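# Sand the dark guide coat off the whole board

## Task

Remove the thin dark guide coat from the entire board by sanding; a handful of leftover specks is acceptable, but cutting down through the primer counts as failure, and the tool must be moved away from the board at the end.

## Robot and tools

Robot: one UR7e-type six-joint arm carrying a random-orbit sander instead of a gripper. The pad is 127 mm across and faces along the tool point's +z axis. The tool point (end_effector_position) sits where the tool axis meets the disc face. A flat block sticks out roughly 9 cm from the last joint's axis toward the sander's -y side and rotates with it, so watch its clearance.

Frames: the scene frame has its origin on the table under the arm base, +z up, +y to the left when looking along +x. The base may be tilted. State lines give the tool point position in metres and orientation as a wxyz quaternion, plus velocities (m/s, rad/s), all in the scene frame. The printed position can be slightly wrong, more so at long reach. force_n (N) and torque_nm (N m) are given at the tool point in its own axes. Pressing shows as negative force_n z, and torque x/y show which pad edge carries the load. Every axis has noise and a fixed offset, usually under 4 N.

The 7-number row is used by both motion tools: [dx, dy, dz, rx, ry, rz, run]. Each value lies in [-1, 1]. The first six are an offset, not an absolute pose, and are expressed in the tool point's own axes. They are measured from the tool pose in the most recent result that showed it. Before any such result in the scene, and for second or later calls within one reply, they are measured from the pose at the start of the action. A value of 1.0 equals 0.6 m for dx, dy, dz or 180 degrees for rx, ry, rz, and rx, ry, rz together form a single rotation vector. run: any value above 0.01 turns the sander on; anything else turns it off. The sander keeps its last setting across actions and during your thinking time, and it cuts wherever the pad presses. It also coasts and keeps cutting for a second or two after being switched off. End actions with run 0 unless you intend to keep cutting.

execute_actions: the argument actions is a list holding one item or none. An empty list only returns the state. An action {"rows": [...], "steps": n} takes 1 to 15 rows and n up to 15 control steps of 1/30 s each, with 15 as the default. Each row applies for one step, and the last row repeats to fill the rest. Every row is an offset from the same reference pose, not from the row before it, so zero offsets send the arm back to that reference. A wait {"steps": n} (up to 300) sends nothing and counts from the last result, including your reply time. The optional pictures flag controls whether images are returned. A refused call does nothing.

move: target is one 7-number row as above. speed is in m/s, from 0.002 to 0.5, default 0.25, and rotation is capped at twice that in rad/s. The tool point follows a straight path lasting 0.5 to 10 s and stops short if the path would take longer. The path ignores obstacles, and the real motion can lag, stray and overshoot the speed. The run value is applied at the start. The result adds a move: line giving how it ended (done, off_target, moving, held, fault), which limits acted (paced means clipped, held means some steps were blocked, after which motion can jump quickly), and the distance from target. wait: seconds, 0 to 10, with nothing new sent. zoom_image: camera (cam_head_left, cam_head_right, cam_high, cam_low, cam_wrist) and region [x0, y0, x1, y1] in pixels, at most 504x504, of that camera's latest image. read_manual returns only licence text. finished_scene(scene) ends and grades the scene, cannot be undone, and reports the next scene's task.

Motion limits: each step's command is clipped to within 100 mm and 16 degrees of the measured pose, and smoothing makes the arm trail by about 0.17 s. Long moves may not be finished when the result arrives, so read the pose and command the remainder. A Hand target line shows where the controller is heading. pose unreachable or HELD marks steps that the clearance check changed or blocked, and the base mount counts as part of the arm for that check.

Sanding: the tool has no force control and the foam compresses only a fraction of a millimetre. That means contact depth decides pressure, and a tilted pad cuts on one edge, so keep the pad flat to the board (use the torque readings). Cutting speeds up with more pressure and longer dwell. Keep moving in overlapping passes, keep the force light, and never park the running pad in one place, or it will cut through the primer. Check progress with the cameras and zoom.

Avoid: the arm is stiff, so aiming even slightly past the contact surface can cause a fault. A torque at a joint's load limit (138 N m for pan, lift and elbow; 25.7 N m for each wrist joint) or 150 N external force stops the arm for 10 s and skips the rest of the call. Holding load heats the motors: there is a MOTOR HOT warning at 70 °C and a braking OVER-TEMPERATURE FAULT at 85 °C. Approach slowly, since faster contact hits harder. When done, switch the sander off and lift clear of the board, then end the scene.

Each tool is called as a command line: name --argument value for each argument, lists and objects as JSON in quotes; but a table of rows of numbers goes row by row, as --pt "numbers of a row", without its own name.

## Session

execute_actions --actions '[]'

Scene clock: 0.00 s of 5400.00 s.
end_effector_position=(+0.4226, +0.1846, +0.6208) force_n=(-0.7, +1.5, +0.6) torque_nm=(+0.28, +0.16, +0.00) end_effector_quat_wxyz=(+0.075, +0.636, +0.756, -0.135) end_effector_velocity=(-0.000, +0.000, +0.000) end_effector_angular_velocity=(+0.000, +0.000, +0.001)
Joint positions: [-0.341 -1.813  1.65  -1.405 -1.571 -1.912]
Joint velocities: [ 0.001 -0.    -0.     0.     0.     0.   ]
Motor temperatures (°C, as the motors report them): [23 24 24 29 30 28]
Hand target: +0.423, +0.185, +0.621; +0.075, +0.636, +0.756, -0.135

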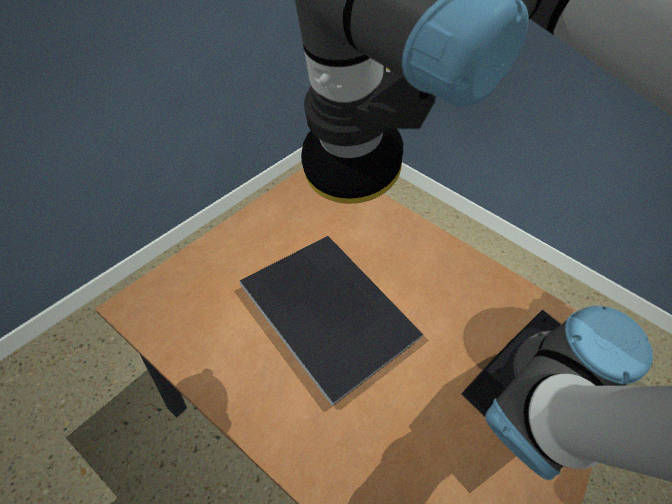

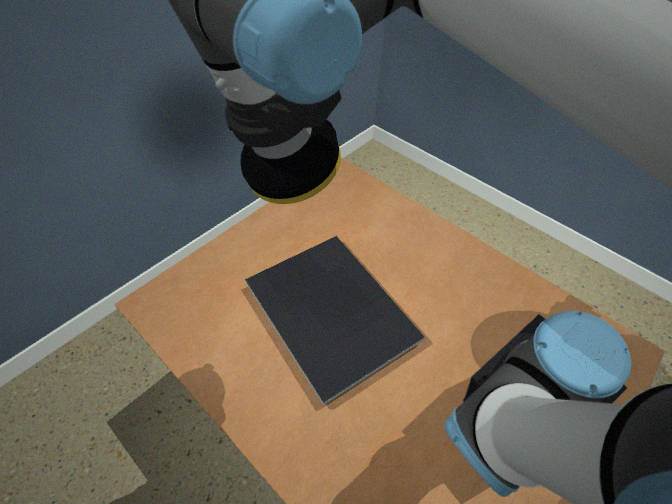

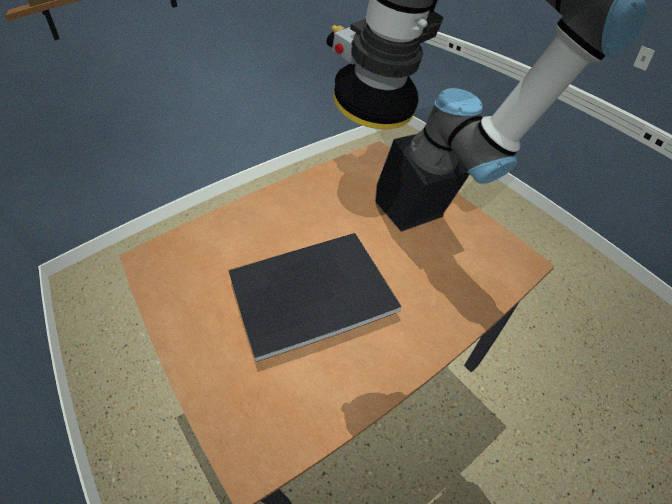

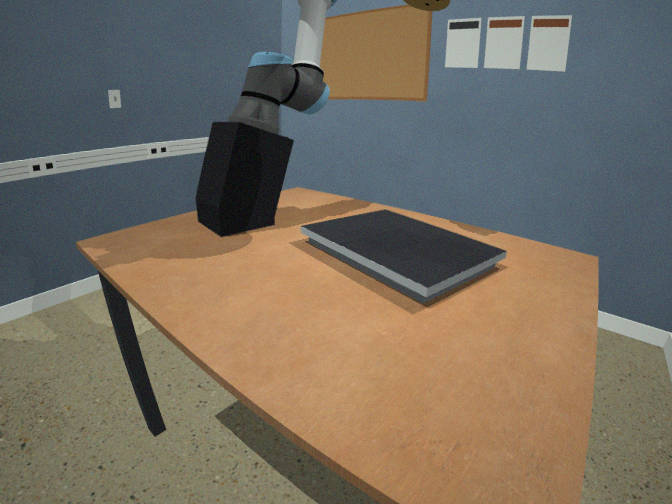

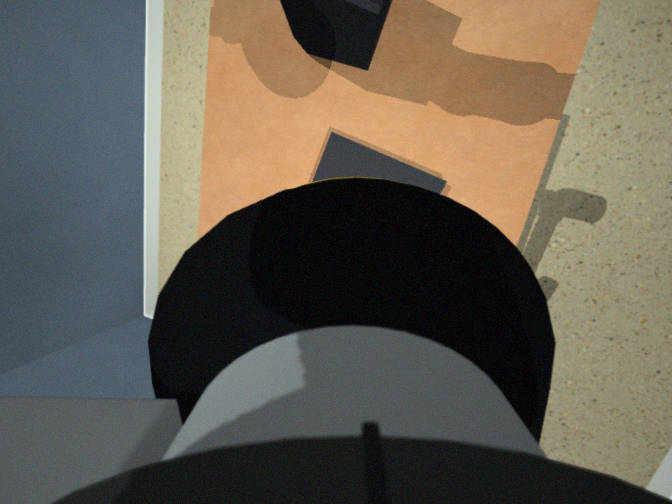

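move --target '[-0.133,0.208,0.191,-0.0272,0.0952,0.0544,0]' --speed 0.3

Scene clock: 13.27 s of 5400.00 s.
end_effector_position=(+0.5526, +0.0943, +0.5215) force_n=(+0.0, +0.5, +1.8) torque_nm=(+0.07, +0.02, +0.12) end_effector_quat_wxyz=(+0.001, +0.707, +0.707, +0.001) end_effector_velocity=(+0.002, -0.001, -0.002) end_effector_angular_velocity=(+0.003, +0.000, -0.002)
Joint positions: [-0.538 -1.513  1.686 -1.687 -1.265 -1.946]
Joint velocities: [-0.     0.006 -0.002 -0.002  0.003  0.001]
Motor temperatures (°C, as the motors report them): [23 24 24 29 30 28]
Hand target: +0.553, +0.094, +0.521; +0.000, +0.707, +0.707, +0.001
Off the commanded pose: 0.001 m, 0 deg.
move: done

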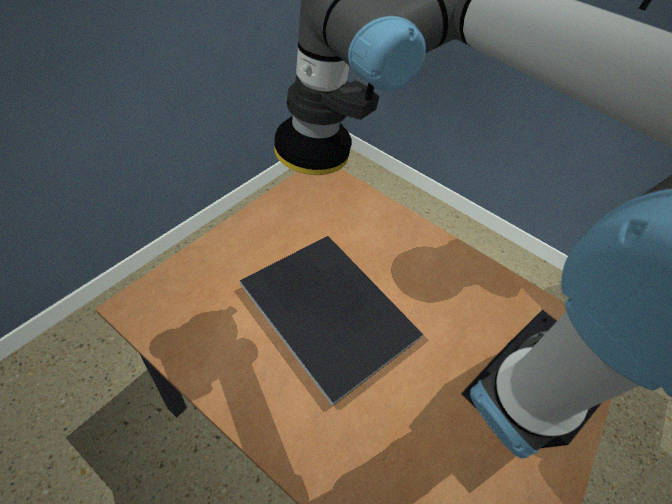

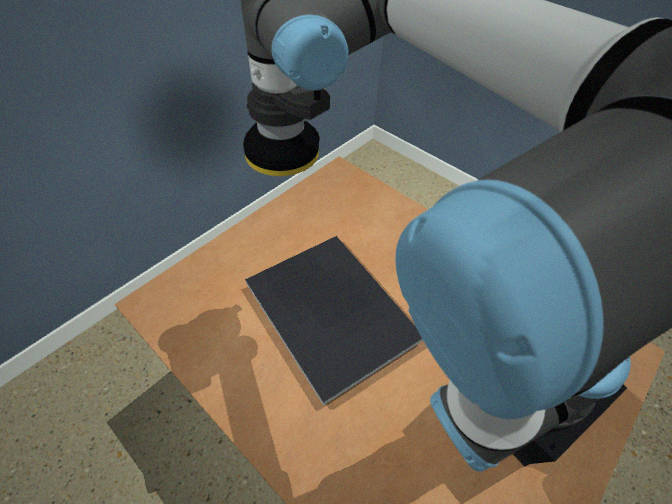

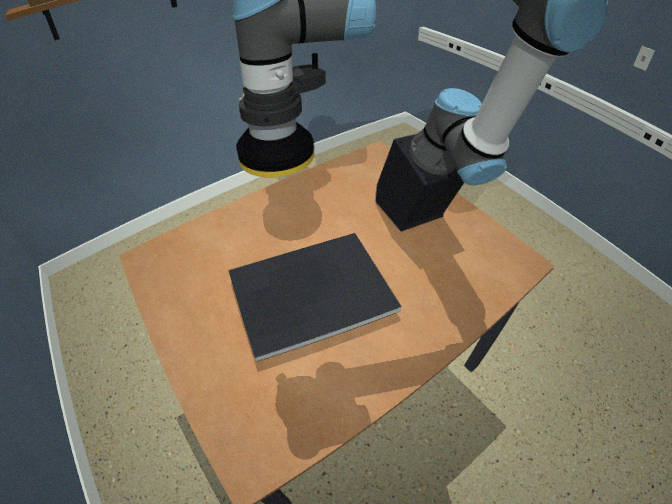

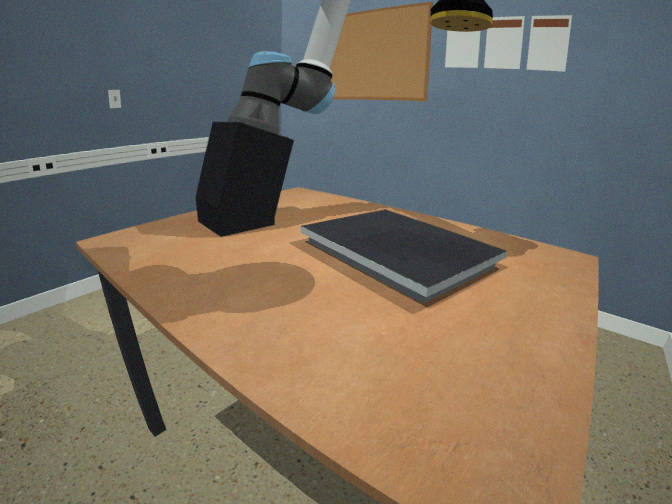

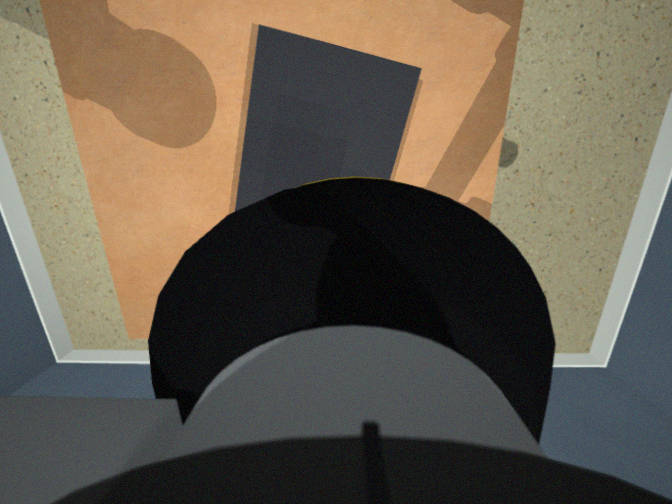

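move --target '[-0.05,0.3,-0.05,0,0,0,0]' --speed 0.3

Scene clock: 20.77 s of 5400.00 s.
end_effector_position=(+0.7323, +0.0641, +0.5520) force_n=(+0.8, +1.3, +0.1) torque_nm=(+0.30, +0.08, +0.10) end_effector_quat_wxyz=(+0.001, +0.707, +0.707, +0.001) end_effector_velocity=(+0.002, -0.001, -0.000) end_effector_angular_velocity=(+0.001, +0.006, +0.000)
Joint positions: [-0.499 -1.068  1.036 -1.494 -1.263 -1.905]
Joint velocities: [ 0.001  0.01  -0.016  0.013 -0.001 -0.002]
Motor temperatures (°C, as the motors report them): [23 24 24 29 30 28]
Hand target: +0.733, +0.064, +0.552; +0.001, +0.707, +0.707, +0.001
Off the commanded pose: 0.000 m, 0 deg.
move: done

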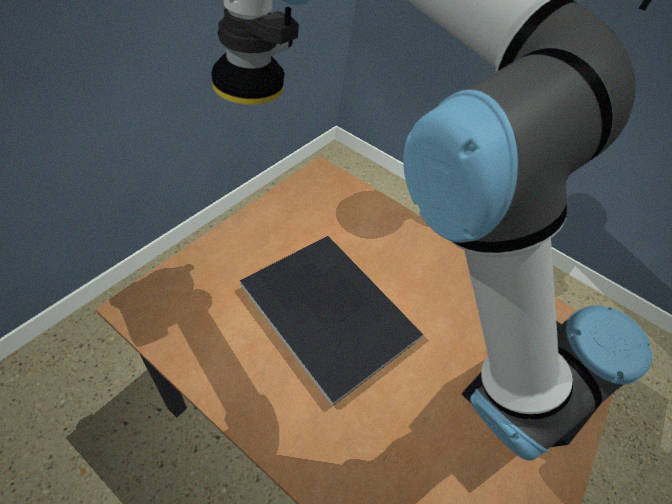

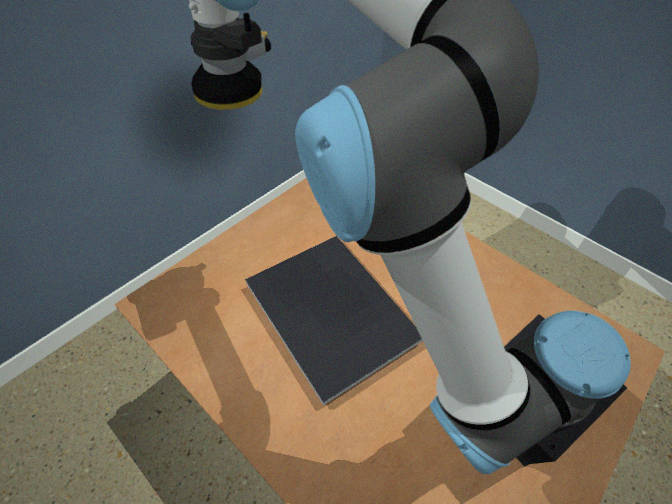

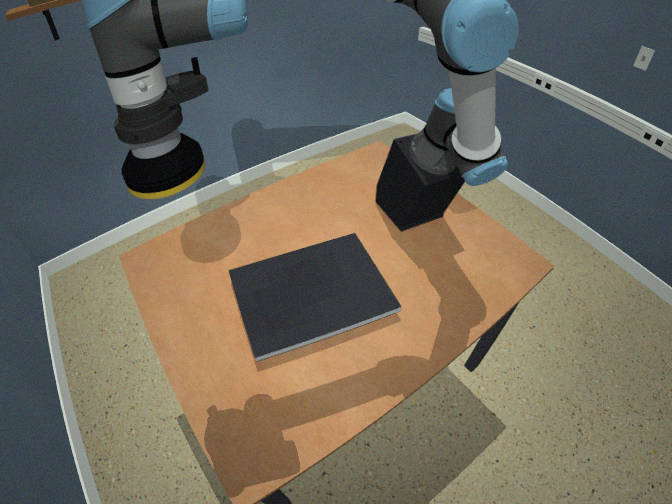

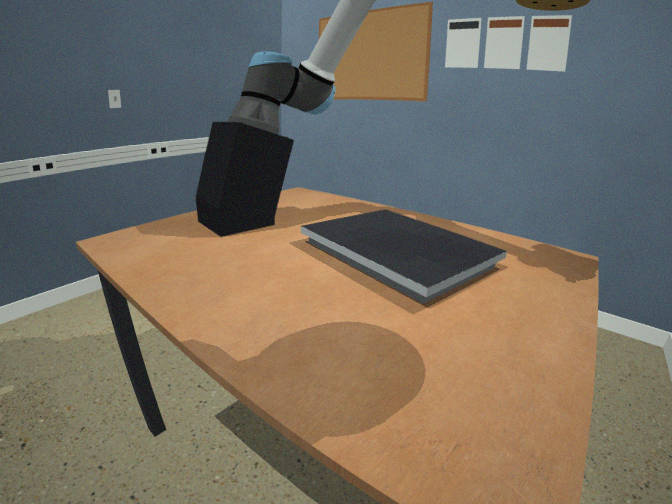

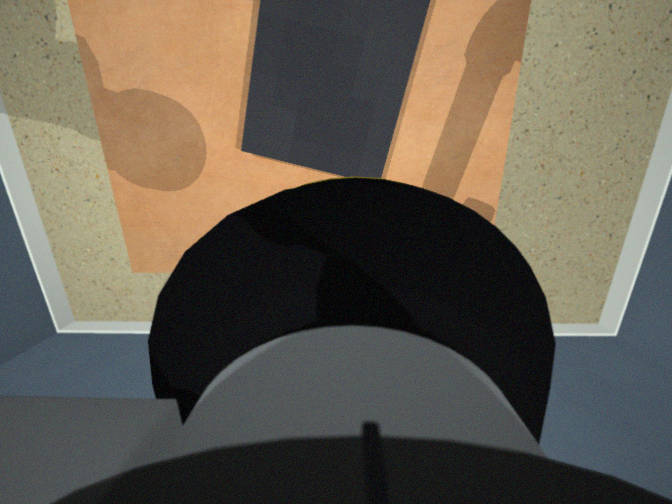

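move --target '[-0.0085,-0.461,0.753,0,0,0.071,0]' --speed 0.3

Scene clock: 27.90 s of 5400.00 s.
end_effector_position=(+0.4569, +0.0591, +0.0998) force_n=(+2.6, +2.3, +1.6) torque_nm=(+0.36, -0.27, +0.12) end_effector_quat_wxyz=(+0.001, +0.781, +0.624, +0.001) end_effector_velocity=(-0.001, -0.000, -0.003) end_effector_angular_velocity=(-0.000, -0.003, -0.001)
Joint positions: [-0.391 -0.862  2.286 -2.984 -1.26  -1.568]
Joint velocities: [ 0.001  0.009  0.001 -0.014  0.     0.003]
Motor temperatures (°C, as the motors report them): [23 24 24 29 30 28]
Hand target: +0.457, +0.059, +0.100; +0.001, +0.781, +0.624, +0.001
Off the commanded pose: 0.000 m, 0 deg.
move: done

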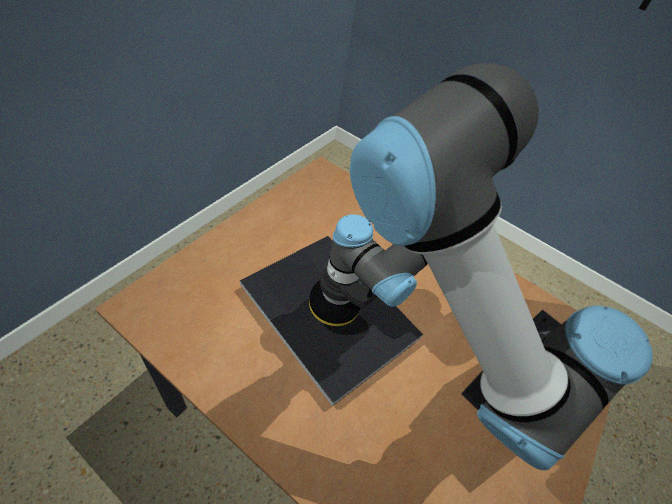

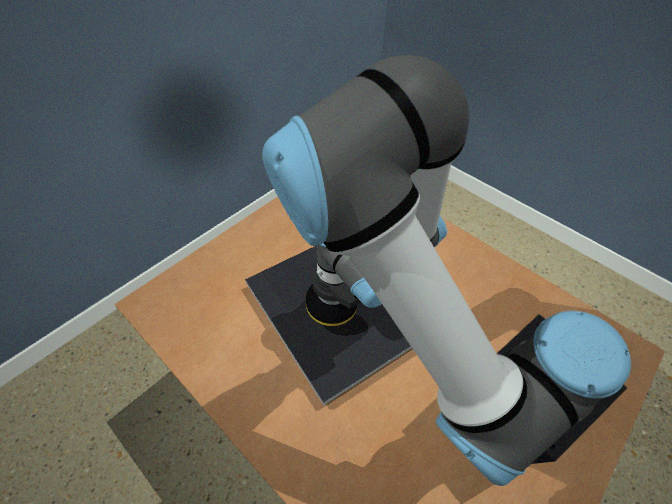

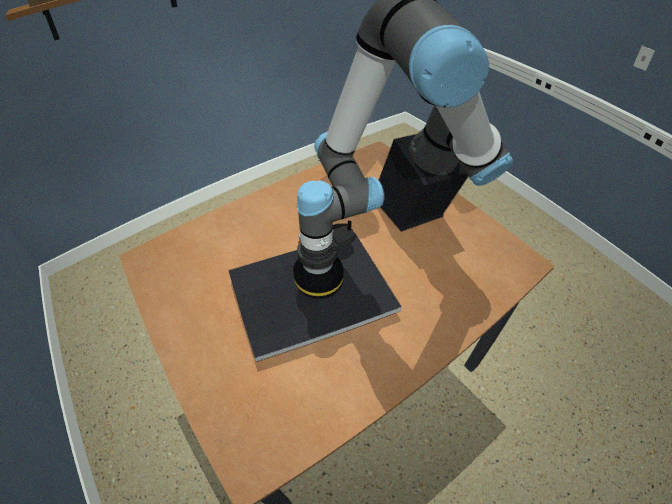

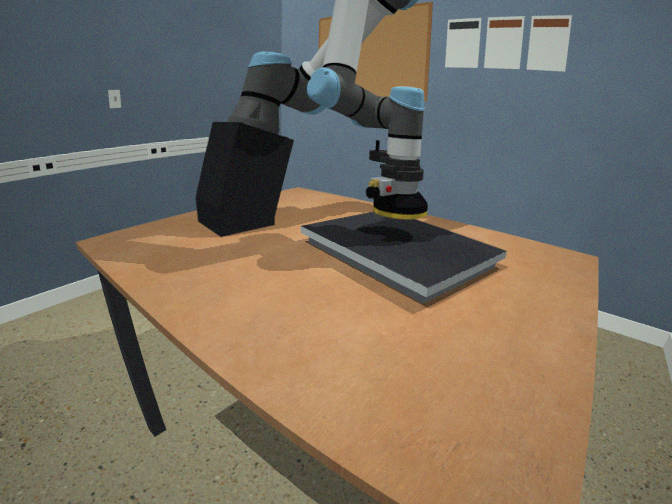

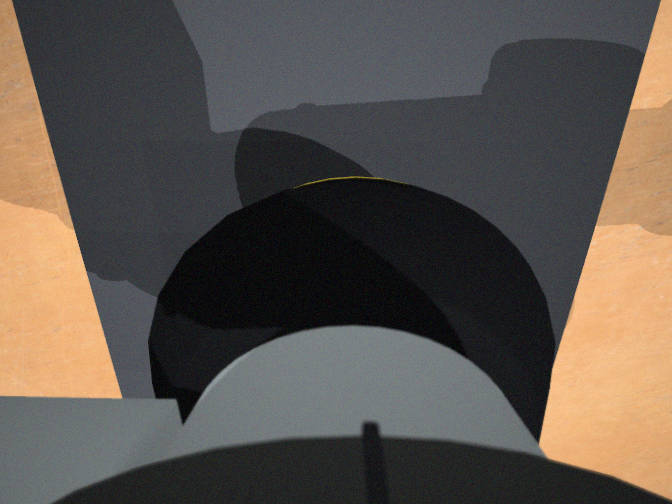

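move --target '[0,0,0.062,0,0,0,0]' --speed 0.05

zoom_image --camera "cam_low" --region '[290,150,520,310]'

Scene clock: 34.57 s of 5400.00 s.
end_effector_position=(+0.4570, +0.0591, +0.0629) force_n=(-0.6, +0.7, +1.6) torque_nm=(+0.17, +0.15, +0.19) end_effector_quat_wxyz=(+0.001, +0.781, +0.624, +0.000) end_effector_velocity=(+0.000, -0.000, -0.003) end_effector_angular_velocity=(-0.000, -0.000, -0.001)
Joint positions: [-0.365 -0.751  2.254 -3.072 -1.26  -1.541]
Joint velocities: [ 0.001  0.008 -0.003 -0.006 -0.     0.002]
Motor temperatures (°C, as the motors report them): [23 24 24 29 30 28]
Hand target: +0.457, +0.059, +0.063; +0.001, +0.781, +0.624, +0.000
Off the commanded pose: 0.000 m, 0 deg.
move: done

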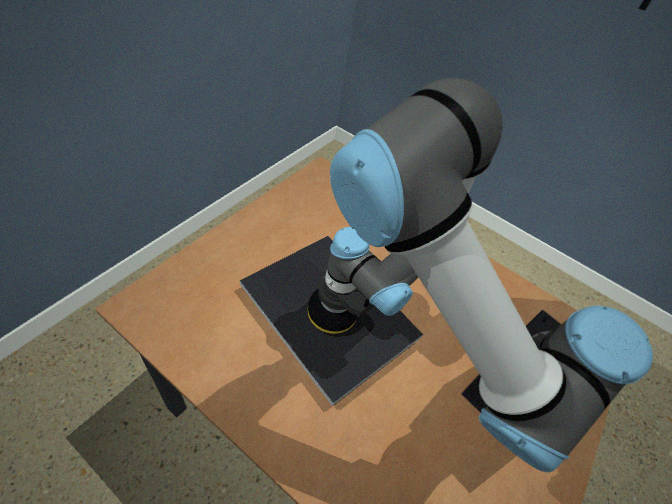

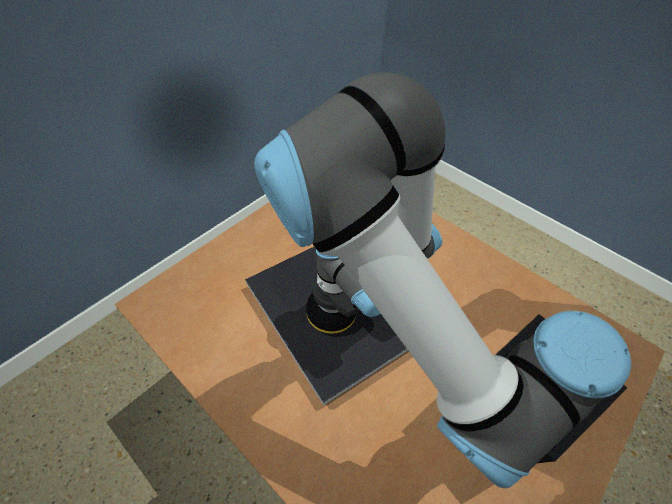

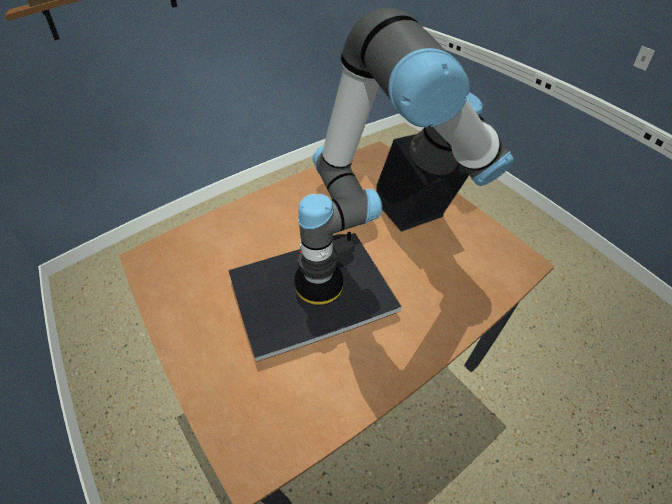

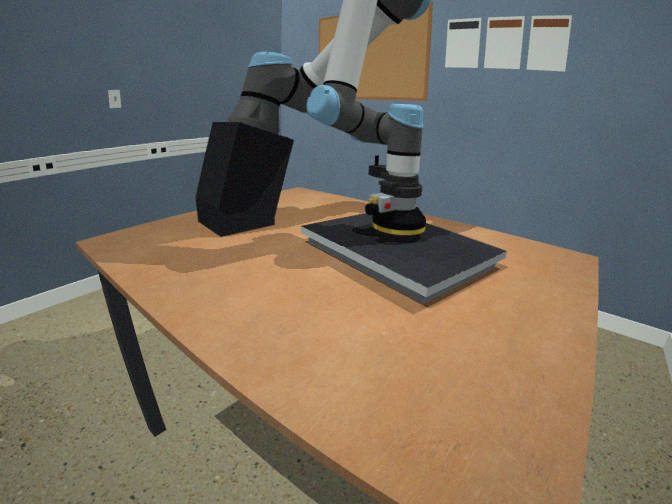

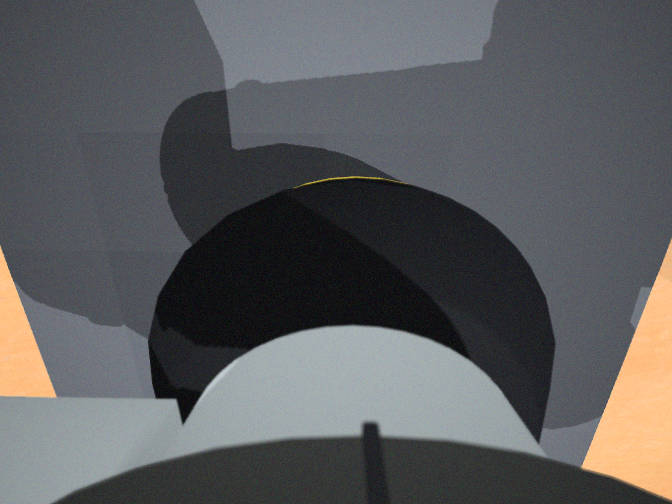

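Region (290, 150, 520, 310) of cam_low's 672x504 image, scaled by 2.191, with more detail than that image has; it fills the top 351 rows of this view, and the rest is white.

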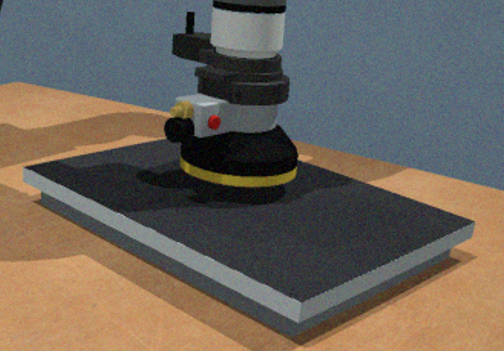

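execute_actions --actions '[{"rows":[[0,0,0.004,0,0,0,0],[0,0,0.007,0,0,0,0],[0,0,0.010,0,0,0,0],[0,0,0.011,0,0,0,0],[0,0,0.012,0,0,0,0],[0,0,0.013,0,0,0,0],[0,0,0.014,0,0,0,0]]}]' --pictures false

execute_actions --actions '[{"rows":[[0,0,0.001,0,0,0,0],[0,0,0.002,0,0,0,0],[0,0,0.003,0,0,0,0],[0,0,0.004,0,0,0,0],[0,0,0.005,0,0,0,0]]}]' --pictures false

Scene clock: 38.90 s of 5400.00 s.
end_effector_position=(+0.4570, +0.0591, +0.0549) force_n=(+1.7, +0.9, -0.2) torque_nm=(+0.12, -0.10, +0.06) end_effector_quat_wxyz=(+0.001, +0.781, +0.624, +0.000) end_effector_velocity=(+0.002, -0.000, -0.003) end_effector_angular_velocity=(-0.001, -0.004, +0.001)
Joint positions: [-0.359 -0.727  2.246 -3.089 -1.26  -1.535]
Joint velocities: [ 0.002  0.009 -0.005 -0.009 -0.     0.002]
Motor temperatures (°C, as the motors report them): [23 24 24 29 30 28]
Hand target: +0.457, +0.059, +0.055; +0.001, +0.781, +0.624, +0.000
Off the commanded pose: 0.000 m, 0 deg.
Steps of this call (steps 1 to 115: nothing new was sent; steps 116 to 130: all 15 steps of this action). Readings (end_effector_position | what the end effector reports):
116: (+0.4570, +0.0591, +0.0626) | force_n=(+2.0, -0.6, -1.5) torque_nm=(+0.05, -0.14, +0.14)
117: (+0.4571, +0.0591, +0.0624) | force_n=(+0.0, -0.2, -0.5) torque_nm=(+0.09, +0.03, +0.24)
119: (+0.4570, +0.0591, +0.0609) | force_n=(-0.3, -0.5, -1.2) torque_nm=(-0.02, +0.12, +0.30)
123: (+0.4570, +0.0591, +0.0573) | force_n=(-3.3, +0.6, +0.4) torque_nm=(+0.08, +0.54, +0.18)
130: the state above

Scene clock: 39.40 s of 5400.00 s.
end_effector_position=(+0.4570, +0.0591, +0.0520) force_n=(-0.6, +0.5, +2.4) torque_nm=(+0.08, +0.12, +0.00) end_effector_quat_wxyz=(+0.001, +0.781, +0.624, +0.000) end_effector_velocity=(+0.001, +0.000, -0.001) end_effector_angular_velocity=(+0.000, -0.003, +0.001)
Joint positions: [-0.357 -0.719  2.243 -3.095 -1.26  -1.533]
Joint velocities: [ 0.001  0.003 -0.003 -0.003  0.001  0.001]
Motor temperatures (°C, as the motors report them): [23 24 24 29 30 28]
Hand target: +0.457, +0.059, +0.052; +0.001, +0.781, +0.624, +0.000
Off the commanded pose: 0.000 m, 0 deg.
Steps of this call (steps 1 to 15: all 15 steps of this action). Readings (end_effector_position | what the end effector reports):
1: (+0.4570, +0.0591, +0.0548) | force_n=(+1.5, +0.3, +0.6) torque_nm=(+0.01, -0.13, +0.13)
2: (+0.4570, +0.0591, +0.0547) | force_n=(-1.2, +0.5, +0.8) torque_nm=(-0.05, +0.27, +0.13)
4: (+0.4570, +0.0591, +0.0543) | force_n=(+0.0, +2.1, +1.5) torque_nm=(+0.31, +0.19, +0.17)
8: (+0.4570, +0.0591, +0.0528) | force_n=(+1.0, +2.3, +1.5) torque_nm=(+0.33, -0.05, +0.09)
15: the state above

Noise is large. Continue 3 mm.

execute_actions --actions '[{"rows":[[0,0,0.001,0,0,0,0],[0,0,0.002,0,0,0,0],[0,0,0.003,0,0,0,0],[0,0,0.004,0,0,0,0]]}]' --pictures false

execute_actions --actions '[{"rows":[[0,0,0.001,0,0,0,0],[0,0,0.002,0,0,0,0],[0,0,0.003,0,0,0,0]]}]' --pictures false

Scene clock: 43.33 s of 5400.00 s.
end_effector_position=(+0.4570, +0.0591, +0.0497) force_n=(+0.0, +1.9, +1.4) torque_nm=(+0.28, +0.05, +0.17) end_effector_quat_wxyz=(+0.001, +0.781, +0.624, +0.000) end_effector_velocity=(+0.001, -0.000, -0.000) end_effector_angular_velocity=(-0.001, -0.002, +0.000)
Joint positions: [-0.356 -0.712  2.24  -3.1   -1.26  -1.531]
Joint velocities: [ 0.     0.002 -0.002 -0.002 -0.001  0.001]
Motor temperatures (°C, as the motors report them): [23 24 24 29 30 28]
Hand target: +0.457, +0.059, +0.050; +0.001, +0.781, +0.624, +0.000
Off the commanded pose: 0.000 m, 0 deg.
Steps of this call (steps 1 to 103: nothing new was sent; steps 104 to 118: all 15 steps of this action). Readings (end_effector_position | what the end effector reports):
104: (+0.4570, +0.0591, +0.0519) | force_n=(-0.5, -0.8, +1.4) torque_nm=(-0.11, +0.21, +0.07)
105: (+0.4570, +0.0591, +0.0518) | force_n=(+1.2, +1.1, +1.3) torque_nm=(+0.16, -0.05, +0.22)
107: (+0.4570, +0.0591, +0.0514) | force_n=(+0.2, +0.3, +0.9) torque_nm=(+0.11, +0.12, +0.17)
111: (+0.4570, +0.0591, +0.0502) | force_n=(+1.4, -0.5, +1.0) torque_nm=(+0.00, -0.13, +0.22)
118: the state above

Scene clock: 43.83 s of 5400.00 s.
end_effector_position=(+0.4570, +0.0591, +0.0479) force_n=(+0.4, +0.7, +0.5) torque_nm=(+0.22, +0.03, +0.19) end_effector_quat_wxyz=(+0.001, +0.781, +0.624, +0.000) end_effector_velocity=(+0.001, +0.000, -0.000) end_effector_angular_velocity=(+0.000, -0.001, +0.002)
Joint positions: [-0.354 -0.707  2.238 -3.103 -1.26  -1.53 ]
Joint velocities: [ 0.001  0.001 -0.002 -0.001  0.     0.   ]
Motor temperatures (°C, as the motors report them): [23 24 24 29 30 28]
Hand target: +0.457, +0.059, +0.048; +0.001, +0.781, +0.624, +0.000
Off the commanded pose: 0.000 m, 0 deg.
Steps of this call (steps 1 to 15: all 15 steps of this action). Readings (end_effector_position | what the end effector reports):
1: (+0.4570, +0.0591, +0.0497) | force_n=(-0.5, +1.5, +1.5) torque_nm=(+0.36, +0.17, +0.20)
2: (+0.4570, +0.0591, +0.0496) | force_n=(+0.5, +1.5, -0.4) torque_nm=(+0.20, +0.06, +0.08)
4: (+0.4570, +0.0591, +0.0491) | force_n=(-1.1, +0.3, +2.1) torque_nm=(+0.12, +0.12, +0.15)
8: (+0.4570, +0.0591, +0.0483) | force_n=(+0.8, +1.6, +0.4) torque_nm=(+0.14, -0.02, +0.05)
15: the state above

execute_actions --actions '[{"rows":[[0,0,0.001,0,0,0,0],[0,0,0.002,0,0,0,0],[0,0,0.003,0,0,0,0]]}]' --pictures false

execute_actions --actions '[{"rows":[[0,0,0.001,0,0,0,0],[0,0,0.002,0,0,0,0],[0,0,0.003,0,0,0,0]]}]'

Scene clock: 47.60 s of 5400.00 s.
end_effector_position=(+0.4570, +0.0590, +0.0462) force_n=(-0.5, -0.5, +1.2) torque_nm=(-0.03, +0.17, +0.11) end_effector_quat_wxyz=(+0.001, +0.781, +0.624, +0.000) end_effector_velocity=(-0.000, -0.000, -0.001) end_effector_angular_velocity=(-0.000, +0.001, -0.001)
Joint positions: [-0.353 -0.701  2.236 -3.107 -1.26  -1.529]
Joint velocities: [-0.     0.001 -0.     0.    -0.001  0.   ]
Motor temperatures (°C, as the motors report them): [23 24 24 29 30 28]
Hand target: +0.457, +0.059, +0.046; +0.001, +0.781, +0.624, +0.000
Off the commanded pose: 0.000 m, 0 deg.
Steps of this call (steps 1 to 98: nothing new was sent; steps 99 to 113: all 15 steps of this action). Readings (end_effector_position | what the end effector reports):
99: (+0.4570, +0.0591, +0.0479) | force_n=(+2.0, +3.0, +1.0) torque_nm=(+0.44, -0.16, +0.12)
100: (+0.4570, +0.0591, +0.0478) | force_n=(+1.0, +0.4, +1.5) torque_nm=(+0.11, -0.06, +0.12)
102: (+0.4570, +0.0590, +0.0474) | force_n=(+0.7, +1.7, -0.6) torque_nm=(+0.27, -0.03, +0.07)
106: (+0.4570, +0.0590, +0.0465) | force_n=(-0.4, +1.3, +1.3) torque_nm=(+0.24, +0.07, +0.14)
113: the state above

Scene clock: 48.10 s of 5400.00 s.
end_effector_position=(+0.4571, +0.0590, +0.0444) force_n=(+1.3, +0.6, +0.5) torque_nm=(+0.13, -0.09, +0.12) end_effector_quat_wxyz=(+0.001, +0.781, +0.624, +0.000) end_effector_velocity=(-0.001, +0.000, -0.001) end_effector_angular_velocity=(+0.001, +0.003, -0.001)
Joint positions: [-0.352 -0.696  2.234 -3.11  -1.26  -1.528]
Joint velocities: [0.001 0.001 0.001 0.    0.    0.   ]
Motor temperatures (°C, as the motors report them): [23 24 24 29 30 28]
Hand target: +0.457, +0.059, +0.044; +0.001, +0.781, +0.624, +0.000
Off the commanded pose: 0.000 m, 0 deg.
Steps of this call (steps 1 to 15: all 15 steps of this action). Readings (end_effector_position | what the end effector reports):
1: (+0.4570, +0.0590, +0.0462) | force_n=(+0.6, -0.3, -0.5) torque_nm=(+0.05, -0.02, +0.15)
2: (+0.4571, +0.0590, +0.0461) | force_n=(-0.2, +0.9, +0.1) torque_nm=(+0.18, +0.08, +0.09)
4: (+0.4571, +0.0590, +0.0456) | force_n=(-0.2, +0.1, +1.0) torque_nm=(+0.04, +0.06, +0.04)
8: (+0.4570, +0.0590, +0.0448) | force_n=(+0.3, -0.2, -0.4) torque_nm=(+0.05, +0.05, +0.05)
15: the state above

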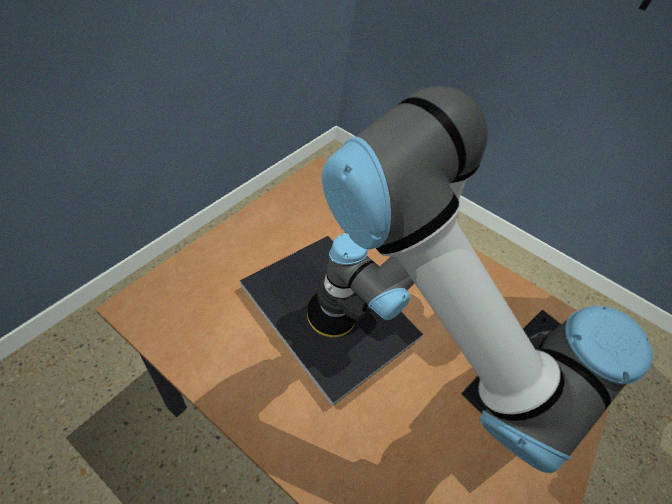

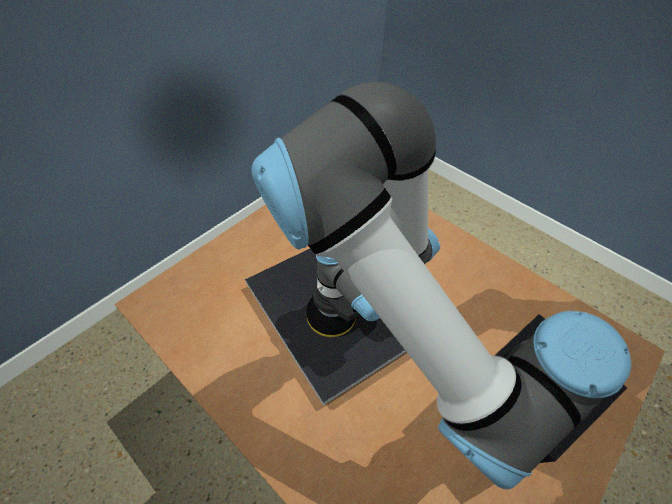

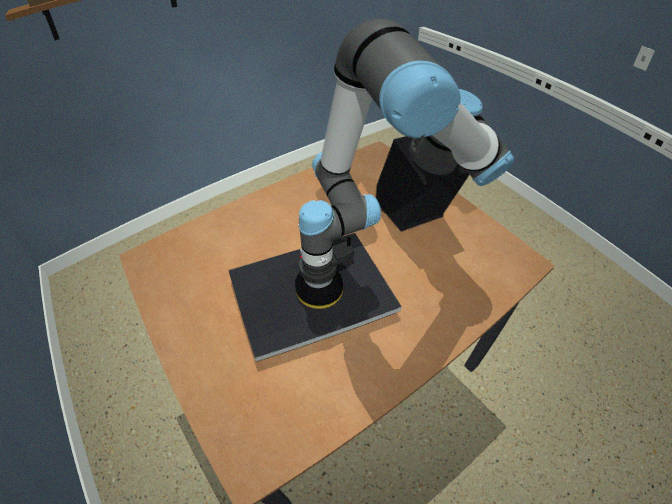

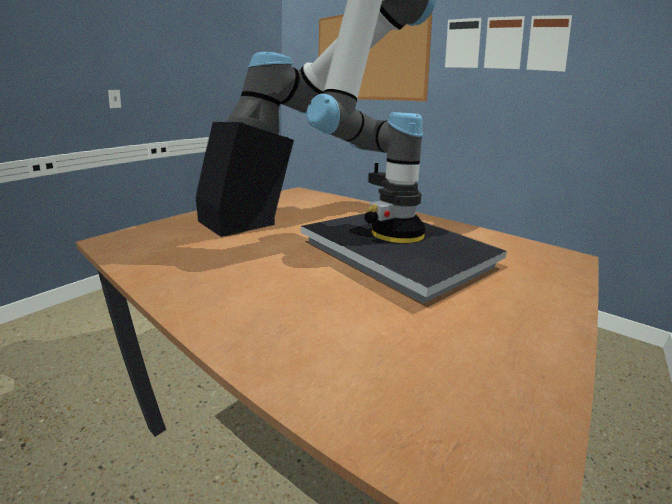

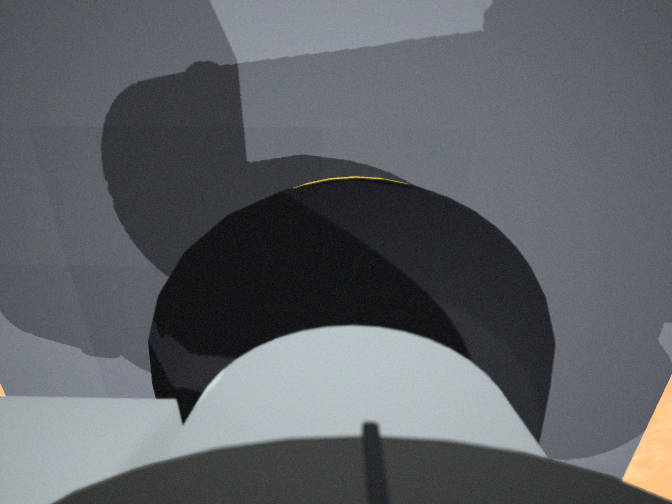

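execute_actions --actions '[{"rows":[[0,0,0.001,0,0,0,0],[0,0,0.002,0,0,0,0],[0,0,0.003,0,0,0,0]]}]' --pictures false

execute_actions --actions '[{"rows":[[0,0,0.001,0,0,0,0],[0,0,0.002,0,0,0,0]]}]' --pictures false

Scene clock: 54.17 s of 5400.00 s.
end_effector_position=(+0.4571, +0.0590, +0.0427) force_n=(-2.0, -3.5, -14.5) torque_nm=(+0.30, +0.38, +0.13) end_effector_quat_wxyz=(+0.001, +0.781, +0.624, +0.000) end_effector_velocity=(+0.000, -0.000, -0.000) end_effector_angular_velocity=(-0.001, -0.001, -0.001)
Joint positions: [-0.351 -0.691  2.232 -3.114 -1.26  -1.526]
Joint velocities: [-0.     0.001 -0.001 -0.002 -0.     0.001]
Motor temperatures (°C, as the motors report them): [23 24 24 29 30 28]
Hand target: +0.457, +0.059, +0.043; +0.001, +0.781, +0.624, +0.000
Off the commanded pose: 0.000 m, 0 deg.
Steps of this call (steps 1 to 167: nothing new was sent; steps 168 to 182: all 15 steps of this action). Readings (end_effector_position | what the end effector reports):
168: (+0.4571, +0.0590, +0.0444) | force_n=(+0.3, +0.3, +1.0) torque_nm=(+0.12, +0.05, +0.05)
169: (+0.4571, +0.0590, +0.0443) | force_n=(-1.4, +1.7, +1.5) torque_nm=(+0.22, +0.30, +0.05)
171: (+0.4571, +0.0590, +0.0439) | force_n=(-0.6, +0.1, +0.0) torque_nm=(+0.04, +0.16, +0.07)
175: (+0.4571, +0.0590, +0.0430) | force_n=(+1.7, -0.2, -1.6) torque_nm=(+0.18, -0.12, +0.21)
182: the state above

Scene clock: 54.67 s of 5400.00 s.
end_effector_position=(+0.4572, +0.0590, +0.0416) force_n=(-0.8, -8.3, -50.0) torque_nm=(+0.52, +0.27, +0.13) end_effector_quat_wxyz=(+0.001, +0.781, +0.624, +0.001) end_effector_velocity=(-0.001, +0.001, -0.001) end_effector_angular_velocity=(+0.001, +0.002, +0.001)
Joint positions: [-0.35  -0.688  2.231 -3.116 -1.26  -1.526]
Joint velocities: [ 0.001  0.001  0.001 -0.001  0.    -0.   ]
Motor temperatures (°C, as the motors report them): [23 24 24 29 30 28]
Hand target: +0.457, +0.059, +0.042; +0.001, +0.781, +0.624, +0.000
Off the commanded pose: 0.000 m, 0 deg.
Steps of this call (steps 1 to 15: all 15 steps of this action). Readings (end_effector_position | what the end effector reports):
1: (+0.4571, +0.0590, +0.0427) | force_n=(+0.4, -0.4, -16.9) torque_nm=(+0.61, +0.12, +0.12)
2: (+0.4571, +0.0590, +0.0426) | force_n=(+0.4, -3.8, -19.7) torque_nm=(+0.26, -0.03, +0.07)
4: (+0.4571, +0.0590, +0.0423) | force_n=(+0.2, -6.8, -34.9) torque_nm=(+0.42, +0.00, +0.00)
8: (+0.4572, +0.0590, +0.0419) | force_n=(+0.4, -6.5, -50.0) torque_nm=(+0.57, +0.01, +0.13)
15: the state above


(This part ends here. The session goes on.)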